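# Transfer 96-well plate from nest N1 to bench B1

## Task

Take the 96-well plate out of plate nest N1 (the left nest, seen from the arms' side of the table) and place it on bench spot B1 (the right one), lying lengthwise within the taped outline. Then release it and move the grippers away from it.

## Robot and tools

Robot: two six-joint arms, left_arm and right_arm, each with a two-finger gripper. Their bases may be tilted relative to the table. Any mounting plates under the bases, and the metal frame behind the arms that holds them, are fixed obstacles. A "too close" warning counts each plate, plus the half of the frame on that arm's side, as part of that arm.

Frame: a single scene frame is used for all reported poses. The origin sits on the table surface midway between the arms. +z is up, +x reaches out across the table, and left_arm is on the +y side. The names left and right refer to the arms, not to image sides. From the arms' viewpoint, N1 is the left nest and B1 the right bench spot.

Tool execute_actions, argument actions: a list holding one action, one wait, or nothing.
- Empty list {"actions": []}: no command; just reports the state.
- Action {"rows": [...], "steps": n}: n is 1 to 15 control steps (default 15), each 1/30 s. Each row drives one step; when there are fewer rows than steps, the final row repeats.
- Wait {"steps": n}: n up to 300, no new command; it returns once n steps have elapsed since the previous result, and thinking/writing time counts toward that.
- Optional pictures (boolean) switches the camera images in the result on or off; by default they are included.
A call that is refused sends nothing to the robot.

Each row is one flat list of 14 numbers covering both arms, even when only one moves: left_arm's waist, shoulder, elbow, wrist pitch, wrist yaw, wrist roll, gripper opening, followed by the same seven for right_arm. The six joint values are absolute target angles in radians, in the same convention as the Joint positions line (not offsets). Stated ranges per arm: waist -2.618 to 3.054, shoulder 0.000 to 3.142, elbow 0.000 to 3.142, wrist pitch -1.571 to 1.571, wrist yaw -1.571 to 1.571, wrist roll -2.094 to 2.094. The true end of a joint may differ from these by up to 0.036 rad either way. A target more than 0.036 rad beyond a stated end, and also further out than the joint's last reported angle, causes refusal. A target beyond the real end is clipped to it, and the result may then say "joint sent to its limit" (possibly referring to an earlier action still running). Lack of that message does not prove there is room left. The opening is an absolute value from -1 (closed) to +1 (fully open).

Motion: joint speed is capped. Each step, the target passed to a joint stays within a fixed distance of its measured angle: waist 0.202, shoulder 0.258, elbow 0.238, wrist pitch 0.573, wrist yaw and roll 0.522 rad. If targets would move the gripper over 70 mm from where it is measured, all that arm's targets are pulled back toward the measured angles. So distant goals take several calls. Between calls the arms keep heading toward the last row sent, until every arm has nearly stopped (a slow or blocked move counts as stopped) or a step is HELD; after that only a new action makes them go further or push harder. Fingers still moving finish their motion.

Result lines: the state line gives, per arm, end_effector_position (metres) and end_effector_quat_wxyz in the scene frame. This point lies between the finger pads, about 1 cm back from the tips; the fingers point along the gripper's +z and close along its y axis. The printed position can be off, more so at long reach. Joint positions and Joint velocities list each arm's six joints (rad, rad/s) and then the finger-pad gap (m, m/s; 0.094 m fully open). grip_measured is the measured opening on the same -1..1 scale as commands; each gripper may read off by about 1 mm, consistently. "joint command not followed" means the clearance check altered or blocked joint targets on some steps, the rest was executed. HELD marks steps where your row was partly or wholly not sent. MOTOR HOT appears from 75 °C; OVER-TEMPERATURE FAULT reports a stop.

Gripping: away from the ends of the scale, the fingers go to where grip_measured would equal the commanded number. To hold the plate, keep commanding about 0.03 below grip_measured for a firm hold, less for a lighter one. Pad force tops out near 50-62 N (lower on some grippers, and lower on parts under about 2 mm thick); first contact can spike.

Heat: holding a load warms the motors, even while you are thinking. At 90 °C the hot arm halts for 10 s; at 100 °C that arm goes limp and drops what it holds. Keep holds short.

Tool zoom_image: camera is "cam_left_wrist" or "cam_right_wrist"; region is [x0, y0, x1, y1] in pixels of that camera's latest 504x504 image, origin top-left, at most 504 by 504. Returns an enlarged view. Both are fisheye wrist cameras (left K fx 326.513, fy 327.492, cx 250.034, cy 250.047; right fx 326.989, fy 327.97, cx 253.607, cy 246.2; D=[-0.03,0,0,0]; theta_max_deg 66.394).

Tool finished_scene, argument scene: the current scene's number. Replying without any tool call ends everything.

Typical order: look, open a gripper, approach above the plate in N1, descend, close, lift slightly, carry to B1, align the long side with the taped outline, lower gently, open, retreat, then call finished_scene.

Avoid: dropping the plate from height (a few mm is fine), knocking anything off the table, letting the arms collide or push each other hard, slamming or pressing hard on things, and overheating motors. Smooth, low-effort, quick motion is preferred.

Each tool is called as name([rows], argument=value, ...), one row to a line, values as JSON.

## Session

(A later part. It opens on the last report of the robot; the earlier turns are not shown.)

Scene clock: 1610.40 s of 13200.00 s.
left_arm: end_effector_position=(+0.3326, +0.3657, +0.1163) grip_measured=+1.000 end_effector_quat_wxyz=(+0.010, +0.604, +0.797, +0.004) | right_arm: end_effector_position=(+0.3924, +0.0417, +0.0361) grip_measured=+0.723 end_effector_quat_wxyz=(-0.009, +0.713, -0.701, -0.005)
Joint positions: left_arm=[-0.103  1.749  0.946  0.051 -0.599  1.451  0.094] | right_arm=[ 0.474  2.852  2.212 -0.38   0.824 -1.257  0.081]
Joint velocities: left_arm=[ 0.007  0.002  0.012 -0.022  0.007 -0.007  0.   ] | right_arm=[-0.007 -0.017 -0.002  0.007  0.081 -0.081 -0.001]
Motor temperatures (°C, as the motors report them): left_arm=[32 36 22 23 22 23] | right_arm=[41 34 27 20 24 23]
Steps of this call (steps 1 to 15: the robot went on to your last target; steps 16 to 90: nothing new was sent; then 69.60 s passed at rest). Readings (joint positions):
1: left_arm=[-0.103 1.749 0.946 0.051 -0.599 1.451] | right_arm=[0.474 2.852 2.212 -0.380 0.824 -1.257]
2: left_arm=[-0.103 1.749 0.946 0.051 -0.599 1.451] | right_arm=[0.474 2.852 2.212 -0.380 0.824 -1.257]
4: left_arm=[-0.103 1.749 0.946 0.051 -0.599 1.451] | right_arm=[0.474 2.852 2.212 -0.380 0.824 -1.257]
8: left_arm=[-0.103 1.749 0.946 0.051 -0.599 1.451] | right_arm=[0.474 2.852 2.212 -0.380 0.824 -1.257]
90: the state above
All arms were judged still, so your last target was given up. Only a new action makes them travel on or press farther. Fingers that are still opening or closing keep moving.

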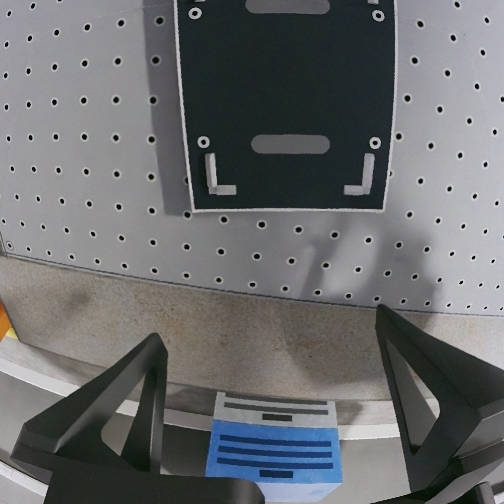

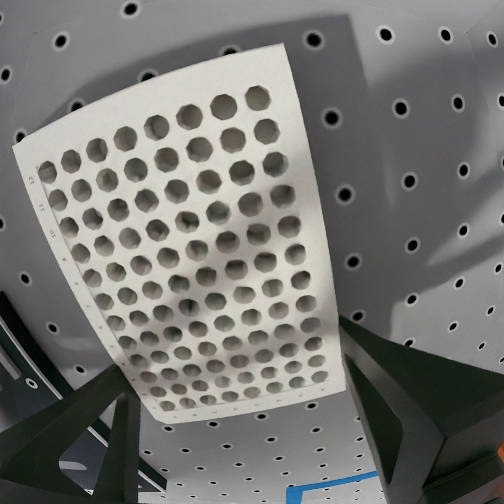

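execute_actions([
  {"rows":[[-0.11,1.73,0.93,0.065,-0.5804,1.4556,1,0.485,2.860,2.228,-0.388,0.823,-1.2506,0.69],[-0.11,1.73,0.93,0.065,-0.5804,1.4556,1,0.487,2.848,2.218,-0.383,0.823,-1.2506,0.69],[-0.11,1.73,0.93,0.065,-0.5804,1.4556,1,0.488,2.836,2.207,-0.378,0.823,-1.2506,0.69],[-0.11,1.73,0.93,0.065,-0.5804,1.4556,1,0.488,2.824,2.195,-0.372,0.823,-1.2506,0.69],[-0.11,1.73,0.93,0.065,-0.5804,1.4556,1,0.488,2.812,2.182,-0.366,0.8215,-1.252,0.69],[-0.11,1.73,0.93,0.065,-0.5804,1.4556,1,0.488,2.8007,2.166,-0.359,0.820,-1.2535,0.69],[-0.11,1.73,0.93,0.065,-0.5804,1.4556,1,0.488,2.7897,2.148,-0.352,0.818,-1.255,0.69],[-0.11,1.73,0.93,0.065,-0.5804,1.4556,1,0.488,2.7775,2.1305,-0.346,0.816,-1.257,0.69],[-0.11,1.73,0.93,0.065,-0.5804,1.4556,1,0.487,2.7642,2.113,-0.3404,0.814,-1.259,0.69],[-0.11,1.73,0.93,0.065,-0.5804,1.4556,1,0.486,2.7499,2.0951,-0.3342,0.812,-1.261,0.69],[-0.11,1.73,0.93,0.065,-0.5804,1.4556,1,0.485,2.7346,2.0758,-0.3275,0.810,-1.263,0.69],[-0.11,1.73,0.93,0.065,-0.5804,1.4556,1,0.4835,2.7183,2.0552,-0.3202,0.808,-1.265,0.69],[-0.11,1.73,0.93,0.065,-0.5804,1.4556,1,0.482,2.7013,2.0336,-0.3123,0.8055,-1.267,0.69],[-0.11,1.73,0.93,0.065,-0.5804,1.4556,1,0.480,2.6834,2.0109,-0.3038,0.803,-1.2688,0.69],[-0.11,1.73,0.93,0.065,-0.5804,1.4556,1,0.4778,2.6649,1.9873,-0.2947,0.8005,-1.2705,0.69]],"steps":15},
], pictures=false)

execute_actions([
  {"rows":[[-0.11,1.73,0.93,0.065,-0.5804,1.4556,1,0.4750,2.6457,1.9629,-0.285,0.7977,-1.272,0.69],[-0.11,1.73,0.93,0.065,-0.5804,1.4556,1,0.4722,2.626,1.9377,-0.2749,0.7955,-1.2741,0.69],[-0.11,1.73,0.93,0.065,-0.5804,1.4556,1,0.4686,2.6059,1.912,-0.2645,0.7930,-1.2769,0.69],[-0.11,1.73,0.93,0.065,-0.5804,1.4556,1,0.4642,2.5858,1.8860,-0.2539,0.7902,-1.2803,0.69],[-0.11,1.73,0.93,0.065,-0.5804,1.4556,1,0.4593,2.5656,1.8601,-0.2432,0.7870,-1.2845,0.69],[-0.11,1.73,0.93,0.065,-0.5804,1.4556,1,0.4537,2.5454,1.8344,-0.2325,0.7835,-1.2892,0.69],[-0.11,1.73,0.93,0.065,-0.5804,1.4556,1,0.4475,2.5252,1.8089,-0.2219,0.7796,-1.2944,0.69],[-0.11,1.73,0.93,0.065,-0.5804,1.4556,1,0.4408,2.5050,1.7838,-0.2114,0.7754,-1.3002,0.69],[-0.11,1.73,0.93,0.065,-0.5804,1.4556,1,0.4335,2.4849,1.7590,-0.2011,0.7708,-1.3064,0.69],[-0.11,1.73,0.93,0.065,-0.5804,1.4556,1,0.4257,2.4649,1.7348,-0.1911,0.7658,-1.3131,0.69],[-0.11,1.73,0.93,0.065,-0.5804,1.4556,1,0.4172,2.4450,1.7110,-0.1815,0.7606,-1.3201,0.69],[-0.11,1.73,0.93,0.065,-0.5804,1.4556,1,0.4083,2.4253,1.6879,-0.1723,0.7549,-1.3275,0.69],[-0.11,1.73,0.93,0.065,-0.5804,1.4556,1,0.3988,2.4058,1.6655,-0.1636,0.7489,-1.3352,0.69],[-0.11,1.73,0.93,0.065,-0.5804,1.4556,1,0.3888,2.3865,1.6439,-0.1555,0.7425,-1.3431,0.69],[-0.11,1.73,0.93,0.065,-0.5804,1.4556,1,0.3783,2.3675,1.6231,-0.1481,0.7358,-1.3512,0.69]],"steps":15},
], pictures=false)

execute_actions([
  {"rows":[[-0.11,1.73,0.93,0.065,-0.5804,1.4556,1,0.3674,2.3488,1.6032,-0.1415,0.7286,-1.3595,0.69],[-0.11,1.73,0.93,0.065,-0.5804,1.4556,1,0.3559,2.3304,1.5844,-0.1356,0.7211,-1.3680,0.69],[-0.11,1.73,0.93,0.065,-0.5804,1.4556,1,0.3441,2.3124,1.5666,-0.1307,0.7133,-1.3765,0.69],[-0.11,1.73,0.93,0.065,-0.5804,1.4556,1,0.3317,2.2948,1.5500,-0.1267,0.7050,-1.3851,0.69],[-0.11,1.73,0.93,0.065,-0.5804,1.4556,1,0.3189,2.2776,1.5346,-0.1238,0.6964,-1.3937,0.69],[-0.11,1.73,0.93,0.065,-0.5804,1.4556,1,0.3056,2.2609,1.5205,-0.122,0.6874,-1.4022,0.69],[-0.11,1.73,0.93,0.065,-0.5804,1.4556,1,0.2920,2.2446,1.5078,-0.1209,0.6781,-1.4107,0.69],[-0.11,1.73,0.93,0.065,-0.5804,1.4556,1,0.2780,2.2288,1.4965,-0.1198,0.6687,-1.4191,0.69],[-0.11,1.73,0.93,0.065,-0.5804,1.4556,1,0.2637,2.2135,1.4864,-0.1189,0.6592,-1.4274,0.69],[-0.11,1.73,0.93,0.065,-0.5804,1.4556,1,0.2493,2.1986,1.4770,-0.1180,0.6496,-1.4356,0.69],[-0.11,1.73,0.93,0.065,-0.5804,1.4556,1,0.2348,2.1841,1.4683,-0.1172,0.6400,-1.4436,0.69],[-0.11,1.73,0.93,0.065,-0.5804,1.4556,1,0.2204,2.1702,1.4603,-0.1164,0.6304,-1.4515,0.69],[-0.11,1.73,0.93,0.065,-0.5804,1.4556,1,0.2059,2.1568,1.4530,-0.1158,0.6209,-1.4592,0.69],[-0.11,1.73,0.93,0.065,-0.5804,1.4556,1,0.1917,2.1438,1.4462,-0.1152,0.6114,-1.4667,0.69],[-0.11,1.73,0.93,0.065,-0.5804,1.4556,1,0.1776,2.1314,1.4401,-0.1147,0.6022,-1.4740,0.69]],"steps":15},
], pictures=false)

execute_actions([
  {"rows":[[-0.11,1.73,0.93,0.065,-0.5804,1.4556,1,0.1637,2.1196,1.4345,-0.1142,0.5931,-1.4811,0.69],[-0.11,1.73,0.93,0.065,-0.5804,1.4556,1,0.1501,2.1082,1.4295,-0.1138,0.5843,-1.4878,0.69],[-0.11,1.73,0.93,0.065,-0.5804,1.4556,1,0.1368,2.0975,1.4250,-0.1134,0.5757,-1.4943,0.69],[-0.11,1.73,0.93,0.065,-0.5804,1.4556,1,0.1238,2.0874,1.4210,-0.1131,0.5674,-1.5005,0.69],[-0.11,1.73,0.93,0.065,-0.5804,1.4556,1,0.1113,2.0778,1.4174,-0.1128,0.5595,-1.5064,0.69],[-0.11,1.73,0.93,0.065,-0.5804,1.4556,1,0.0994,2.0689,1.4143,-0.1125,0.5520,-1.5119,0.69],[-0.11,1.73,0.93,0.065,-0.5804,1.4556,1,0.0879,2.0606,1.4116,-0.1123,0.5449,-1.5171,0.69],[-0.11,1.73,0.93,0.065,-0.5804,1.4556,1,0.0771,2.0529,1.4092,-0.1121,0.5383,-1.5218,0.69],[-0.11,1.73,0.93,0.065,-0.5804,1.4556,1,0.0669,2.0459,1.4072,-0.112,0.5322,-1.5262,0.69],[-0.11,1.73,0.93,0.065,-0.5804,1.4556,1,0.0574,2.0396,1.4055,-0.1119,0.5267,-1.5301,0.69],[-0.11,1.73,0.93,0.065,-0.5804,1.4556,1,0.0488,2.0339,1.4041,-0.1118,0.5218,-1.5335,0.69],[-0.11,1.73,0.93,0.065,-0.5804,1.4556,1,0.0408,2.0290,1.4030,-0.1118,0.5175,-1.5365,0.69],[-0.11,1.73,0.93,0.065,-0.5804,1.4556,1,0.0338,2.0248,1.4021,-0.1118,0.5139,-1.5390,0.69],[-0.11,1.73,0.93,0.065,-0.5804,1.4556,1,0.0277,2.0213,1.4014,-0.1118,0.5110,-1.5410,0.69],[-0.11,1.73,0.93,0.065,-0.5804,1.4556,1,0.0227,2.0186,1.4010,-0.1118,0.5089,-1.5424,0.69]],"steps":15},
], pictures=false)

execute_actions([
  {"rows":[[-0.11,1.73,0.93,0.065,-0.5804,1.4556,1,0.0187,2.0166,1.4006,-0.1118,0.5076,-1.5433,0.69],[-0.11,1.73,0.93,0.065,-0.5804,1.4556,1,0.0157,2.0154,1.4004,-0.1118,0.5072,-1.5436,0.69],[-0.11,1.73,0.93,0.065,-0.5804,1.4556,1,0.0138,2.0150,1.4003,-0.1118,0.5072,-1.5436,0.69],[-0.11,1.73,0.93,0.065,-0.5804,1.4556,1,0.0132,2.0150,1.4003,-0.1118,0.5072,-1.5436,0.69]],"steps":15},
])

Scene clock: 1730.90 s of 13200.00 s.
left_arm: end_effector_position=(+0.3326, +0.3657, +0.1163) grip_measured=+1.000 end_effector_quat_wxyz=(+0.010, +0.604, +0.797, +0.004) | right_arm: end_effector_position=(+0.3969, +0.0226, +0.0544) grip_measured=+0.723 end_effector_quat_wxyz=(-0.010, +0.714, -0.700, -0.006)
Joint positions: left_arm=[-0.103  1.749  0.946  0.051 -0.599  1.451  0.094] | right_arm=[ 0.474  2.723  2.042 -0.337  0.819 -1.259  0.081]
Joint velocities: left_arm=[-0.002 -0.007 -0.007 -0.051  0.066 -0.051  0.   ] | right_arm=[ 0.012 -0.515 -0.613  0.183 -0.051 -0.037  0.001]
Motor temperatures (°C, as the motors report them): left_arm=[31 37 22 23 22 23] | right_arm=[43 34 27 20 24 23]
Steps of this call (steps 1 to 90: nothing new was sent; then 117.00 s passed at rest; steps 91 to 105: all 15 steps of this action). Readings (joint positions):
91: left_arm=[-0.103 1.749 0.946 0.051 -0.599 1.451] | right_arm=[0.474 2.852 2.212 -0.380 0.824 -1.257]
92: left_arm=[-0.103 1.749 0.946 0.051 -0.599 1.451] | right_arm=[0.474 2.852 2.212 -0.380 0.824 -1.257]
94: left_arm=[-0.103 1.749 0.946 0.051 -0.599 1.451] | right_arm=[0.474 2.851 2.212 -0.380 0.824 -1.257]
98: left_arm=[-0.103 1.749 0.946 0.051 -0.599 1.451] | right_arm=[0.474 2.826 2.175 -0.371 0.824 -1.257]
105: the state above

Scene clock: 1731.40 s of 13200.00 s.
left_arm: end_effector_position=(+0.3326, +0.3657, +0.1163) grip_measured=+1.000 end_effector_quat_wxyz=(+0.010, +0.604, +0.797, +0.004) | right_arm: end_effector_position=(+0.4143, -0.0551, +0.0735) grip_measured=+0.723 end_effector_quat_wxyz=(+0.015, -0.696, +0.718, +0.006)
Joint positions: left_arm=[-0.103  1.749  0.946  0.051 -0.599  1.451  0.094] | right_arm=[ 0.393  2.422  1.679 -0.195  0.771 -1.314  0.081]
Joint velocities: left_arm=[0.007 0.007 0.017 0.066 0.007 0.007 0.   ] | right_arm=[-0.3   -0.554 -0.637  0.198 -0.154 -0.168  0.001]
Motor temperatures (°C, as the motors report them): left_arm=[31 37 22 23 22 23] | right_arm=[43 35 27 20 24 23]
Steps of this call (steps 1 to 15: all 15 steps of this action). Readings (joint positions):
1: left_arm=[-0.103 1.749 0.946 0.051 -0.599 1.451] | right_arm=[0.474 2.704 2.019 -0.329 0.817 -1.259]
2: left_arm=[-0.103 1.749 0.946 0.051 -0.599 1.451] | right_arm=[0.473 2.685 1.996 -0.321 0.815 -1.260]
4: left_arm=[-0.103 1.749 0.946 0.051 -0.599 1.451] | right_arm=[0.470 2.644 1.947 -0.303 0.811 -1.264]
8: left_arm=[-0.103 1.749 0.946 0.051 -0.599 1.451] | right_arm=[0.454 2.561 1.846 -0.262 0.800 -1.276]
15: the state above

Scene clock: 1731.90 s of 13200.00 s.
left_arm: end_effector_position=(+0.3326, +0.3657, +0.1163) grip_measured=+1.000 end_effector_quat_wxyz=(+0.010, +0.604, +0.797, +0.004) | right_arm: end_effector_position=(+0.4328, -0.1670, +0.0632) grip_measured=+0.723 end_effector_quat_wxyz=(+0.004, -0.673, +0.739, +0.009)
Joint positions: left_arm=[-0.103  1.749  0.946  0.051 -0.599  1.451  0.094] | right_arm=[ 0.199  2.176  1.473 -0.131  0.654 -1.433  0.081]
Joint velocities: left_arm=[-0.002 -0.007  0.012 -0.007 -0.051  0.051  0.   ] | right_arm=[-0.403 -0.398 -0.198  0.022 -0.33  -0.256 -0.   ]
Motor temperatures (°C, as the motors report them): left_arm=[31 37 22 23 22 23] | right_arm=[43 35 27 20 24 23]
Steps of this call (steps 1 to 15: all 15 steps of this action). Readings (joint positions):
1: left_arm=[-0.103 1.749 0.946 0.051 -0.599 1.451] | right_arm=[0.383 2.403 1.658 -0.187 0.765 -1.321]
2: left_arm=[-0.103 1.749 0.946 0.051 -0.599 1.451] | right_arm=[0.372 2.385 1.637 -0.179 0.759 -1.329]
4: left_arm=[-0.103 1.749 0.946 0.051 -0.599 1.451] | right_arm=[0.348 2.348 1.599 -0.166 0.746 -1.344]
8: left_arm=[-0.103 1.749 0.946 0.051 -0.599 1.451] | right_arm=[0.299 2.280 1.538 -0.147 0.716 -1.376]
15: the state above

Scene clock: 1732.40 s of 13200.00 s.
left_arm: end_effector_position=(+0.3326, +0.3657, +0.1163) grip_measured=+1.000 end_effector_quat_wxyz=(+0.010, +0.604, +0.797, +0.004) | right_arm: end_effector_position=(+0.4499, -0.2527, +0.0539) grip_measured=+0.723 end_effector_quat_wxyz=(+0.005, -0.649, +0.761, +0.002)
Joint positions: left_arm=[-0.103  1.749  0.946  0.051 -0.599  1.451  0.094] | right_arm=[ 0.03   2.046  1.426 -0.119  0.545 -1.52   0.081]
Joint velocities: left_arm=[ 0.002 -0.002  0.012 -0.007  0.037 -0.066  0.   ] | right_arm=[-0.168 -0.105 -0.012 -0.066 -0.183 -0.168  0.   ]
Motor temperatures (°C, as the motors report them): left_arm=[31 37 22 23 22 23] | right_arm=[43 35 27 20 24 23]
Steps of this call (steps 1 to 15: all 15 steps of this action). Readings (joint positions):
1: left_arm=[-0.103 1.749 0.946 0.051 -0.599 1.451] | right_arm=[0.184 2.163 1.467 -0.129 0.646 -1.440]
2: left_arm=[-0.103 1.749 0.946 0.051 -0.599 1.451] | right_arm=[0.170 2.150 1.462 -0.128 0.637 -1.448]
4: left_arm=[-0.103 1.749 0.946 0.051 -0.599 1.451] | right_arm=[0.142 2.127 1.452 -0.126 0.619 -1.463]
8: left_arm=[-0.103 1.749 0.946 0.051 -0.599 1.451] | right_arm=[0.093 2.088 1.438 -0.122 0.587 -1.488]
15: the state above

Scene clock: 1732.90 s of 13200.00 s.
left_arm: end_effector_position=(+0.3326, +0.3657, +0.1163) grip_measured=+1.000 end_effector_quat_wxyz=(+0.010, +0.604, +0.797, +0.004) | right_arm: end_effector_position=(+0.4502, -0.2598, +0.0520) grip_measured=+0.723 end_effector_quat_wxyz=(+0.007, -0.649, +0.761, +0.005)
Joint positions: left_arm=[-0.103  1.749  0.946  0.051 -0.599  1.451  0.094] | right_arm=[ 0.011  2.036  1.423 -0.118  0.523 -1.534  0.081]
Joint velocities: left_arm=[-0.002  0.012 -0.017 -0.037 -0.037  0.007  0.   ] | right_arm=[ 0.022  0.012  0.012 -0.022 -0.007 -0.051  0.001]
Motor temperatures (°C, as the motors report them): left_arm=[31 37 22 23 22 23] | right_arm=[42 35 27 20 24 23]
Steps of this call (steps 1 to 15: all 15 steps of this action). Readings (joint positions):
1: left_arm=[-0.103 1.749 0.946 0.051 -0.599 1.451] | right_arm=[0.024 2.042 1.426 -0.119 0.541 -1.523]
2: left_arm=[-0.103 1.749 0.946 0.051 -0.599 1.451] | right_arm=[0.019 2.040 1.425 -0.119 0.538 -1.525]
4: left_arm=[-0.103 1.749 0.946 0.051 -0.599 1.451] | right_arm=[0.013 2.037 1.425 -0.118 0.533 -1.529]
8: left_arm=[-0.103 1.749 0.946 0.051 -0.599 1.451] | right_arm=[0.011 2.036 1.424 -0.118 0.527 -1.532]
15: the state above

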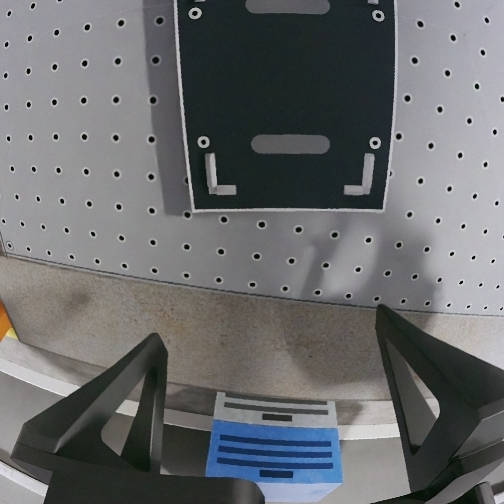

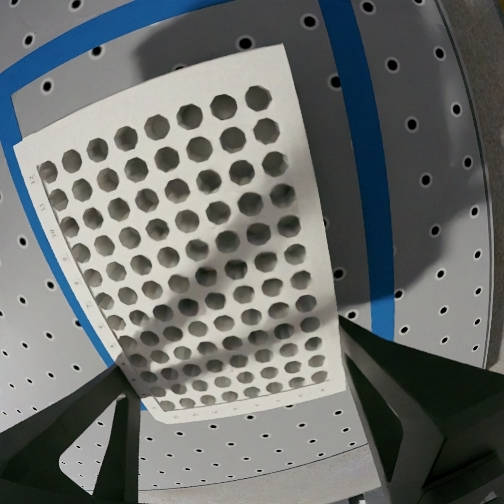

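zoom_image(camera="cam_right_wrist", region=[280, 0, 504, 224])

zoom_image(camera="cam_right_wrist", region=[304, 180, 504, 380])

zoom_image(camera="cam_right_wrist", region=[0, 0, 280, 200])

zoom_image(camera="cam_right_wrist", region=[0, 200, 200, 440])

Region (280, 0, 504, 224) of cam_right_wrist's 504x504 image, scaled by 2.250, with more detail than that image has.

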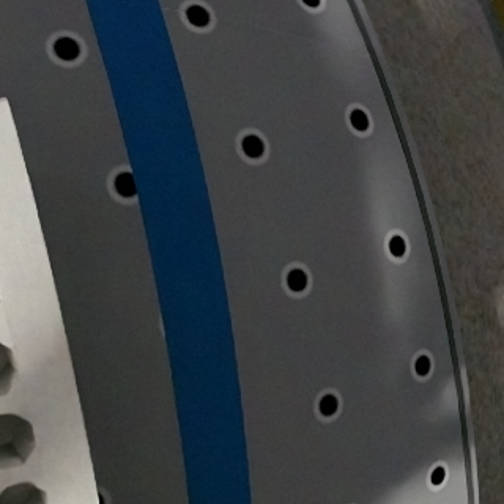

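Region (304, 180, 504, 380) of cam_right_wrist's 504x504 image, scaled by 2.520, with more detail than that image has.

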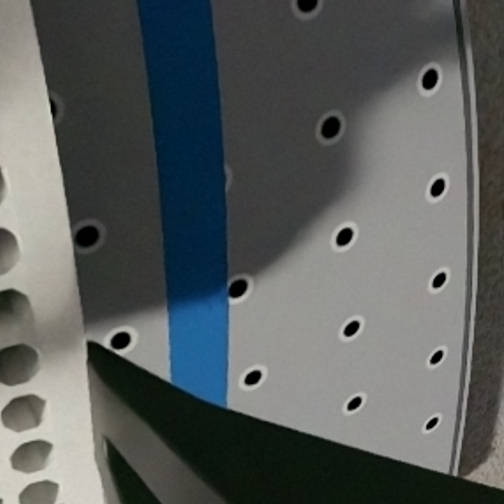

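Region (0, 0, 280, 200) of cam_right_wrist's 504x504 image, scaled by 1.800, with more detail than that image has; it fills the top 360 rows of this view, and the rest is white.

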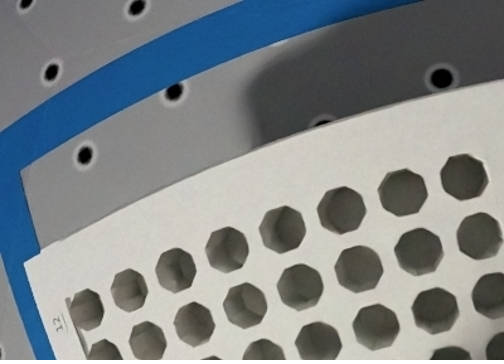

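Region (0, 200, 200, 440) of cam_right_wrist's 504x504 image, scaled by 2.100, with more detail than that image has.

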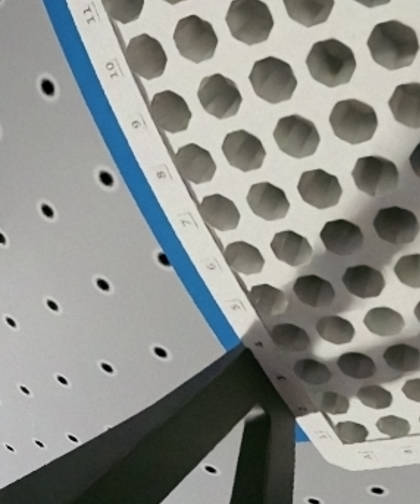

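execute_actions([
  {"rows":[[-0.11,1.73,0.93,0.065,-0.5804,1.4556,1,0.0132,2.025,1.413,-0.1116,0.5071,-1.5437,0.69],[-0.11,1.73,0.93,0.065,-0.5804,1.4556,1,0.0132,2.036,1.427,-0.1112,0.5068,-1.5439,0.69],[-0.11,1.73,0.93,0.065,-0.5804,1.4556,1,0.0130,2.047,1.440,-0.1104,0.5062,-1.5443,0.69],[-0.11,1.73,0.93,0.065,-0.5804,1.4556,1,0.0126,2.0549,1.4485,-0.1094,0.5056,-1.5448,0.69],[-0.11,1.73,0.93,0.065,-0.5804,1.4556,1,0.0119,2.0571,1.4502,-0.1082,0.5047,-1.5453,0.69],[-0.11,1.73,0.93,0.065,-0.5804,1.4556,1,0.0109,2.0601,1.4525,-0.1068,0.5038,-1.5460,0.69],[-0.11,1.73,0.93,0.065,-0.5804,1.4556,1,0.0097,2.0636,1.4552,-0.1053,0.5027,-1.5467,0.69],[-0.11,1.73,0.93,0.065,-0.5804,1.4556,1,0.0084,2.0677,1.4584,-0.1036,0.5016,-1.5475,0.69],[-0.11,1.73,0.93,0.065,-0.5804,1.4556,1,0.0069,2.0722,1.4618,-0.1019,0.5005,-1.5483,0.69],[-0.11,1.73,0.93,0.065,-0.5804,1.4556,1,0.0054,2.0769,1.4656,-0.1002,0.4993,-1.5492,0.69],[-0.11,1.73,0.93,0.065,-0.5804,1.4556,1,0.0038,2.0819,1.4694,-0.0985,0.4981,-1.5500,0.69],[-0.11,1.73,0.93,0.065,-0.5804,1.4556,1,0.0021,2.087,1.4734,-0.0968,0.4970,-1.5508,0.69],[-0.11,1.73,0.93,0.065,-0.5804,1.4556,1,0.0004,2.0921,1.4773,-0.0951,0.4959,-1.5516,0.69],[-0.11,1.73,0.93,0.065,-0.5804,1.4556,1,-0.0012,2.0971,1.4811,-0.0936,0.4948,-1.5523,0.69],[-0.11,1.73,0.93,0.065,-0.5804,1.4556,1,-0.0027,2.1018,1.4849,-0.0922,0.4939,-1.5530,0.69]],"steps":15},
], pictures=false)

execute_actions([
  {"rows":[[-0.11,1.73,0.93,0.065,-0.5804,1.4556,1,-0.0042,2.1063,1.4883,-0.0910,0.4930,-1.5535,0.69],[-0.11,1.73,0.93,0.065,-0.5804,1.4556,1,-0.0055,2.1104,1.4915,-0.0900,0.4924,-1.5540,0.69],[-0.11,1.73,0.93,0.065,-0.5804,1.4556,1,-0.0067,2.1139,1.4942,-0.0892,0.4918,-1.5544,0.69],[-0.11,1.73,0.93,0.065,-0.5804,1.4556,1,-0.0077,2.1169,1.4965,-0.0888,0.4915,-1.5546,0.69],[-0.11,1.73,0.93,0.065,-0.5804,1.4556,1,-0.0084,2.1191,1.4982,-0.0886,0.4914,-1.5547,0.69],[-0.11,1.73,0.93,0.065,-0.5804,1.4556,1,-0.0088,2.1205,1.4993,-0.0886,0.4914,-1.5547,0.69],[-0.11,1.73,0.93,0.065,-0.5804,1.4556,1,-0.009,2.121,1.4997,-0.0886,0.4914,-1.5547,0.69]],"steps":15},
])

Scene clock: 1853.40 s of 13200.00 s.
left_arm: end_effector_position=(+0.3326, +0.3657, +0.1163) grip_measured=+1.000 end_effector_quat_wxyz=(+0.010, +0.604, +0.797, +0.004) | right_arm: end_effector_position=(+0.4561, -0.2575, +0.0440) grip_measured=+0.723 end_effector_quat_wxyz=(+0.013, -0.648, +0.762, +0.003)
Joint positions: left_arm=[-0.103  1.749  0.946  0.051 -0.599  1.451  0.094] | right_arm=[ 0.005  2.068  1.456 -0.105  0.513 -1.542  0.081]
Joint velocities: left_arm=[ 0.017  0.007 -0.002 -0.007 -0.007 -0.007  0.   ] | right_arm=[-0.076  0.139  0.11   0.022 -0.095  0.007 -0.   ]
Motor temperatures (°C, as the motors report them): left_arm=[30 37 21 23 22 23] | right_arm=[36 41 25 20 24 23]
Steps of this call (steps 1 to 15: the robot went on to your last target; steps 16 to 90: nothing new was sent; then 117.00 s passed at rest; steps 91 to 105: all 15 steps of this action). Readings (joint positions):
91: left_arm=[-0.103 1.749 0.946 0.051 -0.599 1.451] | right_arm=[0.011 2.036 1.423 -0.118 0.522 -1.535]
92: left_arm=[-0.103 1.749 0.946 0.051 -0.599 1.451] | right_arm=[0.011 2.036 1.423 -0.118 0.522 -1.535]
94: left_arm=[-0.103 1.749 0.946 0.051 -0.599 1.451] | right_arm=[0.011 2.036 1.423 -0.118 0.522 -1.535]
98: left_arm=[-0.103 1.749 0.946 0.051 -0.599 1.451] | right_arm=[0.011 2.036 1.423 -0.117 0.519 -1.537]
105: the state above

Scene clock: 1853.90 s of 13200.00 s.
left_arm: end_effector_position=(+0.3326, +0.3657, +0.1163) grip_measured=+1.000 end_effector_quat_wxyz=(+0.010, +0.604, +0.797, +0.004) | right_arm: end_effector_position=(+0.4511, -0.2575, +0.0324) grip_measured=+0.723 end_effector_quat_wxyz=(+0.007, -0.648, +0.761, +0.006)
Joint positions: left_arm=[-0.103  1.749  0.946  0.051 -0.599  1.451  0.094] | right_arm=[-0.008  2.101  1.473 -0.098  0.506 -1.546  0.081]
Joint velocities: left_arm=[-0.002 -0.007 -0.002  0.037 -0.037  0.051  0.   ] | right_arm=[-0.012  0.002  0.007 -0.007 -0.095 -0.007 -0.   ]
Motor temperatures (°C, as the motors report them): left_arm=[30 37 21 23 22 23] | right_arm=[36 41 25 20 24 23]
Steps of this call (steps 1 to 15: all 15 steps of this action). Readings (joint positions):
1: left_arm=[-0.103 1.749 0.946 0.051 -0.599 1.451] | right_arm=[0.003 2.073 1.460 -0.103 0.511 -1.542]
2: left_arm=[-0.103 1.749 0.946 0.051 -0.599 1.451] | right_arm=[0.000 2.079 1.463 -0.101 0.511 -1.543]
4: left_arm=[-0.103 1.749 0.946 0.051 -0.599 1.451] | right_arm=[-0.004 2.088 1.468 -0.100 0.509 -1.544]
8: left_arm=[-0.103 1.749 0.946 0.051 -0.599 1.451] | right_arm=[-0.008 2.100 1.473 -0.099 0.508 -1.545]
15: the state above

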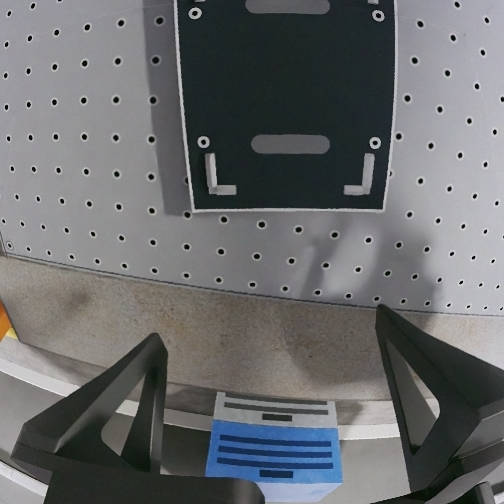

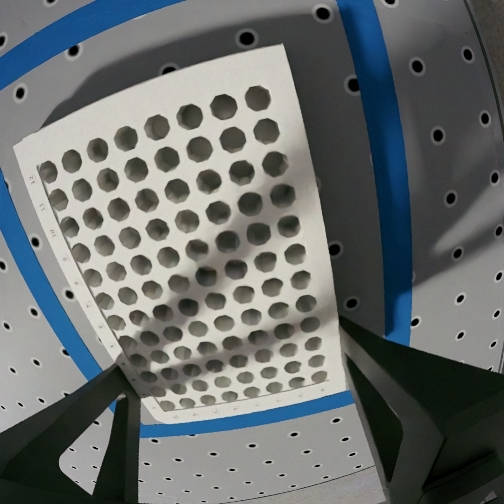

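execute_actions([
  {"rows":[[-0.11,1.73,0.93,0.065,-0.5804,1.4556,1,-0.011,2.121,1.4997,-0.0886,0.4914,-1.5547,0.69],[-0.11,1.73,0.93,0.065,-0.5804,1.4556,1,-0.013,2.121,1.4997,-0.0886,0.4914,-1.5547,0.69],[-0.11,1.73,0.93,0.065,-0.5804,1.4556,1,-0.015,2.121,1.4997,-0.0886,0.4914,-1.5547,0.69],[-0.11,1.73,0.93,0.065,-0.5804,1.4556,1,-0.0165,2.121,1.4997,-0.0886,0.4914,-1.5547,0.69],[-0.11,1.73,0.93,0.065,-0.5804,1.4556,1,-0.0175,2.121,1.4997,-0.0886,0.4914,-1.5547,0.69],[-0.11,1.73,0.93,0.065,-0.5804,1.4556,1,-0.0175,2.121,1.4997,-0.0886,0.4914,-1.5547,0.69],[-0.11,1.73,0.93,0.065,-0.5804,1.4556,1,-0.0175,2.121,1.4997,-0.0886,0.4914,-1.5547,0.69],[-0.11,1.73,0.93,0.065,-0.5804,1.4556,1,-0.0175,2.121,1.4997,-0.0886,0.4914,-1.5547,0.69],[-0.11,1.73,0.93,0.065,-0.5804,1.4556,1,-0.0175,2.121,1.4997,-0.0886,0.4914,-1.5547,0.71],[-0.11,1.73,0.93,0.065,-0.5804,1.4556,1,-0.016,2.121,1.4997,-0.0886,0.4914,-1.5547,0.73],[-0.11,1.73,0.93,0.065,-0.5804,1.4556,1,-0.015,2.121,1.4997,-0.0886,0.4914,-1.5547,0.77],[-0.11,1.73,0.93,0.065,-0.5804,1.4556,1,-0.015,2.121,1.4997,-0.0886,0.4914,-1.5547,0.83],[-0.11,1.73,0.93,0.065,-0.5804,1.4556,1,-0.015,2.121,1.4997,-0.0886,0.4914,-1.5547,0.89],[-0.11,1.73,0.93,0.065,-0.5804,1.4556,1,-0.015,2.121,1.4997,-0.0886,0.4914,-1.5547,0.95],[-0.11,1.73,0.93,0.065,-0.5804,1.4556,1,-0.015,2.121,1.4997,-0.0886,0.4914,-1.5547,1]],"steps":15},
], pictures=false)

execute_actions([
  {"rows":[[-0.11,1.73,0.93,0.065,-0.5804,1.4556,1,-0.011,2.115,1.492,-0.0886,0.4914,-1.5547,1],[-0.11,1.73,0.93,0.065,-0.5804,1.4556,1,-0.006,2.109,1.485,-0.0886,0.4914,-1.5547,1],[-0.11,1.73,0.93,0.065,-0.5804,1.4556,1,0.0,2.103,1.478,-0.0886,0.4914,-1.5547,1],[-0.11,1.73,0.93,0.065,-0.5804,1.4556,1,0.006,2.098,1.472,-0.0886,0.4914,-1.5547,1],[-0.11,1.73,0.93,0.065,-0.5804,1.4556,1,0.012,2.094,1.467,-0.0886,0.4914,-1.5547,1],[-0.11,1.73,0.93,0.065,-0.5804,1.4556,1,0.019,2.091,1.463,-0.0886,0.4914,-1.5547,1],[-0.11,1.73,0.93,0.065,-0.5804,1.4556,1,0.026,2.089,1.460,-0.0886,0.4914,-1.5547,1],[-0.11,1.73,0.93,0.065,-0.5804,1.4556,1,0.034,2.087,1.457,-0.0886,0.4914,-1.5547,1],[-0.11,1.73,0.93,0.065,-0.5804,1.4556,1,0.042,2.085,1.455,-0.0886,0.4914,-1.5547,1],[-0.11,1.73,0.93,0.065,-0.5804,1.4556,1,0.050,2.083,1.453,-0.0886,0.4914,-1.5547,1],[-0.11,1.73,0.93,0.065,-0.5804,1.4556,1,0.057,2.0790,1.4491,-0.0886,0.4914,-1.5547,1],[-0.11,1.73,0.93,0.065,-0.5804,1.4556,1,0.063,2.0730,1.4435,-0.0886,0.4914,-1.5547,1],[-0.11,1.73,0.93,0.065,-0.5804,1.4556,1,0.068,2.0634,1.4345,-0.0886,0.4914,-1.5547,1],[-0.11,1.73,0.93,0.065,-0.5804,1.4556,1,0.072,2.0504,1.4223,-0.0886,0.4914,-1.5547,1],[-0.11,1.73,0.93,0.065,-0.5804,1.4556,1,0.075,2.0342,1.4071,-0.0886,0.4914,-1.5547,1]],"steps":15},
], pictures=false)

execute_actions([
  {"rows":[[-0.11,1.73,0.93,0.065,-0.5804,1.4556,1,0.075,2.0151,1.3892,-0.0886,0.4914,-1.5547,1],[-0.11,1.73,0.93,0.065,-0.5804,1.4556,1,0.075,1.9932,1.3687,-0.0886,0.4914,-1.5547,1],[-0.11,1.73,0.93,0.065,-0.5804,1.4556,1,0.075,1.9690,1.3460,-0.0886,0.4914,-1.5547,1],[-0.11,1.73,0.93,0.065,-0.5804,1.4556,1,0.075,1.9425,1.3212,-0.0886,0.4914,-1.5547,1],[-0.11,1.73,0.93,0.065,-0.5804,1.4556,1,0.075,1.9141,1.2945,-0.0886,0.4914,-1.5547,1],[-0.11,1.73,0.93,0.065,-0.5804,1.4556,1,0.075,1.8840,1.2663,-0.0886,0.4914,-1.5547,1],[-0.11,1.73,0.93,0.065,-0.5804,1.4556,1,0.075,1.8524,1.2367,-0.0886,0.4914,-1.5547,1],[-0.11,1.73,0.93,0.065,-0.5804,1.4556,1,0.075,1.8196,1.2059,-0.0886,0.4914,-1.5547,1],[-0.11,1.73,0.93,0.065,-0.5804,1.4556,1,0.075,1.7858,1.1742,-0.0886,0.4914,-1.5547,1],[-0.11,1.73,0.93,0.065,-0.5804,1.4556,1,0.075,1.7513,1.1419,-0.0886,0.4914,-1.5547,1],[-0.11,1.73,0.93,0.065,-0.5804,1.4556,1,0.075,1.7163,1.1091,-0.0886,0.4914,-1.5547,1],[-0.11,1.73,0.93,0.065,-0.5804,1.4556,1,0.075,1.6810,1.0760,-0.0886,0.4914,-1.5547,1],[-0.11,1.73,0.93,0.065,-0.5804,1.4556,1,0.075,1.6457,1.0429,-0.0886,0.4914,-1.5547,1],[-0.11,1.73,0.93,0.065,-0.5804,1.4556,1,0.075,1.6107,1.0101,-0.0886,0.4914,-1.5547,1],[-0.11,1.73,0.93,0.065,-0.5804,1.4556,1,0.075,1.5762,0.9778,-0.0886,0.4914,-1.5547,1]],"steps":15},
], pictures=false)

execute_actions([
  {"rows":[[-0.11,1.73,0.93,0.065,-0.5804,1.4556,1,0.075,1.5424,0.9461,-0.0886,0.4914,-1.5547,1],[-0.11,1.73,0.93,0.065,-0.5804,1.4556,1,0.075,1.5096,0.9153,-0.0886,0.4914,-1.5547,1],[-0.11,1.73,0.93,0.065,-0.5804,1.4556,1,0.075,1.4780,0.8857,-0.0886,0.4914,-1.5547,1],[-0.11,1.73,0.93,0.065,-0.5804,1.4556,1,0.075,1.4479,0.8575,-0.0886,0.4914,-1.5547,1],[-0.11,1.73,0.93,0.065,-0.5804,1.4556,1,0.075,1.4195,0.8308,-0.0886,0.4914,-1.5547,1],[-0.11,1.73,0.93,0.065,-0.5804,1.4556,1,0.075,1.3930,0.8060,-0.0886,0.4914,-1.5547,1],[-0.11,1.73,0.93,0.065,-0.5804,1.4556,1,0.075,1.3688,0.7833,-0.0886,0.4914,-1.5547,1],[-0.11,1.73,0.93,0.065,-0.5804,1.4556,1,0.075,1.3469,0.7628,-0.0886,0.4914,-1.5547,1],[-0.11,1.73,0.93,0.065,-0.5804,1.4556,1,0.075,1.3278,0.7449,-0.0886,0.4914,-1.5547,1],[-0.11,1.73,0.93,0.065,-0.5804,1.4556,1,0.075,1.3116,0.7297,-0.0886,0.4914,-1.5547,1],[-0.11,1.73,0.93,0.065,-0.5804,1.4556,1,0.075,1.2986,0.7175,-0.0886,0.4914,-1.5547,1],[-0.11,1.73,0.93,0.065,-0.5804,1.4556,1,0.075,1.2890,0.7085,-0.0886,0.4914,-1.5547,1],[-0.11,1.73,0.93,0.065,-0.5804,1.4556,1,0.075,1.2830,0.7029,-0.0886,0.4914,-1.5547,1],[-0.11,1.73,0.93,0.065,-0.5804,1.4556,1,0.075,1.2810,0.7010,-0.0886,0.4914,-1.5547,1]],"steps":15},
])

Scene clock: 1974.40 s of 13200.00 s.
left_arm: end_effector_position=(+0.3326, +0.3657, +0.1163) grip_measured=+1.000 end_effector_quat_wxyz=(+0.010, +0.604, +0.797, +0.004) | right_arm: end_effector_position=(+0.4506, -0.2604, +0.0310) grip_measured=+0.980 end_effector_quat_wxyz=(+0.006, -0.647, +0.763, +0.006)
Joint positions: left_arm=[-0.103  1.749  0.946  0.051 -0.599  1.451  0.094] | right_arm=[-0.015  2.101  1.473 -0.097  0.504 -1.547  0.093]
Joint velocities: left_arm=[ 0.002 -0.002 -0.002 -0.007 -0.066 -0.022  0.   ] | right_arm=[ 0.002  0.017 -0.007 -0.066 -0.022  0.081  0.053]
Motor temperatures (°C, as the motors report them): left_arm=[29 38 21 23 22 23] | right_arm=[34 38 26 20 24 23]
Steps of this call (steps 1 to 15: the robot went on to your last target; steps 16 to 90: nothing new was sent; then 117.00 s passed at rest; steps 91 to 105: all 15 steps of this action). Readings (joint positions):
91: left_arm=[-0.103 1.749 0.946 0.051 -0.599 1.451] | right_arm=[-0.008 2.101 1.473 -0.097 0.506 -1.546]
92: left_arm=[-0.103 1.749 0.946 0.051 -0.599 1.451] | right_arm=[-0.008 2.101 1.473 -0.097 0.506 -1.546]
94: left_arm=[-0.103 1.749 0.946 0.051 -0.599 1.451] | right_arm=[-0.009 2.101 1.473 -0.097 0.506 -1.546]
98: left_arm=[-0.103 1.749 0.946 0.051 -0.599 1.451] | right_arm=[-0.014 2.101 1.473 -0.097 0.505 -1.546]
105: the state above

Scene clock: 1974.90 s of 13200.00 s.
left_arm: end_effector_position=(+0.3326, +0.3657, +0.1163) grip_measured=+1.000 end_effector_quat_wxyz=(+0.010, +0.604, +0.797, +0.004) | right_arm: end_effector_position=(+0.4552, -0.2288, +0.0497) grip_measured=+1.000 end_effector_quat_wxyz=(+0.032, -0.661, +0.749, +0.015)
Joint positions: left_arm=[-0.103  1.749  0.946  0.051 -0.599  1.451  0.094] | right_arm=[ 0.051  2.085  1.45  -0.092  0.503 -1.547  0.094]
Joint velocities: left_arm=[-0.002 -0.022  0.012 -0.007  0.051 -0.051  0.   ] | right_arm=[ 0.227 -0.295 -0.383 -0.066 -0.066  0.037  0.   ]
Motor temperatures (°C, as the motors report them): left_arm=[29 38 21 23 22 23] | right_arm=[35 38 26 20 24 23]
Steps of this call (steps 1 to 15: all 15 steps of this action). Readings (joint positions):
1: left_arm=[-0.103 1.749 0.946 0.051 -0.599 1.451] | right_arm=[-0.015 2.101 1.473 -0.097 0.504 -1.547]
2: left_arm=[-0.103 1.749 0.946 0.051 -0.599 1.451] | right_arm=[-0.015 2.101 1.473 -0.097 0.504 -1.547]
4: left_arm=[-0.103 1.749 0.946 0.051 -0.599 1.451] | right_arm=[-0.014 2.101 1.473 -0.097 0.504 -1.547]
8: left_arm=[-0.103 1.749 0.946 0.051 -0.599 1.451] | right_arm=[-0.005 2.101 1.473 -0.096 0.504 -1.547]
15: the state above

Scene clock: 1975.40 s of 13200.00 s.
left_arm: end_effector_position=(+0.3326, +0.3657, +0.1163) grip_measured=+1.000 end_effector_quat_wxyz=(+0.010, +0.604, +0.797, +0.004) | right_arm: end_effector_position=(+0.4230, -0.2780, +0.1425) grip_measured=+1.000 end_effector_quat_wxyz=(+0.054, -0.654, +0.755, +0.002)
Joint positions: left_arm=[-0.103  1.749  0.946  0.051 -0.599  1.451  0.094] | right_arm=[ 0.064  1.648  1.056 -0.082  0.499 -1.547  0.094]
Joint velocities: left_arm=[-0.002 -0.012  0.022  0.037 -0.007 -0.007  0.   ] | right_arm=[ 0.022 -1.023 -0.921  0.022  0.022  0.022  0.   ]
Motor temperatures (°C, as the motors report them): left_arm=[29 38 21 23 22 23] | right_arm=[35 39 26 20 24 23]
Steps of this call (steps 1 to 15: all 15 steps of this action). Readings (joint positions):
1: left_arm=[-0.103 1.749 0.946 0.051 -0.599 1.451] | right_arm=[0.058 2.072 1.435 -0.092 0.502 -1.547]
2: left_arm=[-0.103 1.749 0.946 0.051 -0.599 1.451] | right_arm=[0.062 2.057 1.418 -0.092 0.500 -1.547]
4: left_arm=[-0.103 1.749 0.946 0.051 -0.599 1.451] | right_arm=[0.064 2.015 1.376 -0.091 0.500 -1.547]
8: left_arm=[-0.103 1.749 0.946 0.051 -0.599 1.451] | right_arm=[0.064 1.899 1.273 -0.089 0.499 -1.547]
15: the state above

Scene clock: 1975.90 s of 13200.00 s.
left_arm: end_effector_position=(+0.3326, +0.3657, +0.1163) grip_measured=+1.000 end_effector_quat_wxyz=(+0.010, +0.604, +0.797, +0.004) | right_arm: end_effector_position=(+0.3579, -0.3064, +0.1934) grip_measured=+1.000 end_effector_quat_wxyz=(+0.057, -0.652, +0.756, -0.001)
Joint positions: left_arm=[-0.103  1.749  0.946  0.051 -0.599  1.451  0.094] | right_arm=[ 0.064  1.305  0.725 -0.083  0.499 -1.548  0.094]
Joint velocities: left_arm=[-0.007 -0.007 -0.012 -0.007 -0.037 -0.037  0.   ] | right_arm=[-0.002 -0.085 -0.09  -0.007  0.022  0.007  0.   ]
Motor temperatures (°C, as the motors report them): left_arm=[29 38 21 23 22 23] | right_arm=[34 39 26 20 24 23]
Steps of this call (steps 1 to 15: all 15 steps of this action). Readings (joint positions):
1: left_arm=[-0.103 1.749 0.946 0.051 -0.599 1.451] | right_arm=[0.064 1.613 1.023 -0.081 0.499 -1.548]
2: left_arm=[-0.103 1.749 0.946 0.051 -0.599 1.451] | right_arm=[0.064 1.579 0.991 -0.081 0.499 -1.548]
4: left_arm=[-0.103 1.749 0.946 0.051 -0.599 1.451] | right_arm=[0.064 1.514 0.929 -0.081 0.499 -1.548]
8: left_arm=[-0.103 1.749 0.946 0.051 -0.599 1.451] | right_arm=[0.064 1.403 0.821 -0.082 0.499 -1.548]
15: the state above

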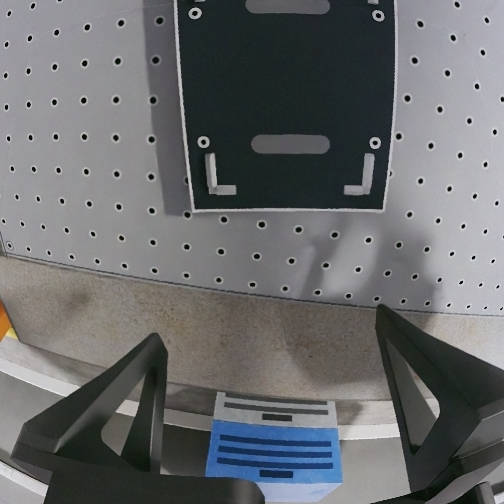

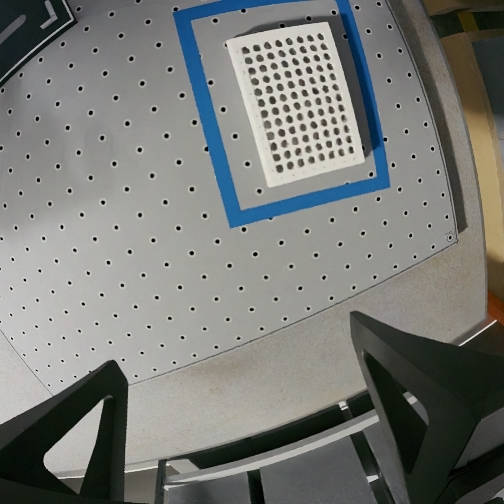

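The plate is lengthwise inside the taped outline and both arms are clear.

finished_scene(scene=1)

The scene is finished: the task was done.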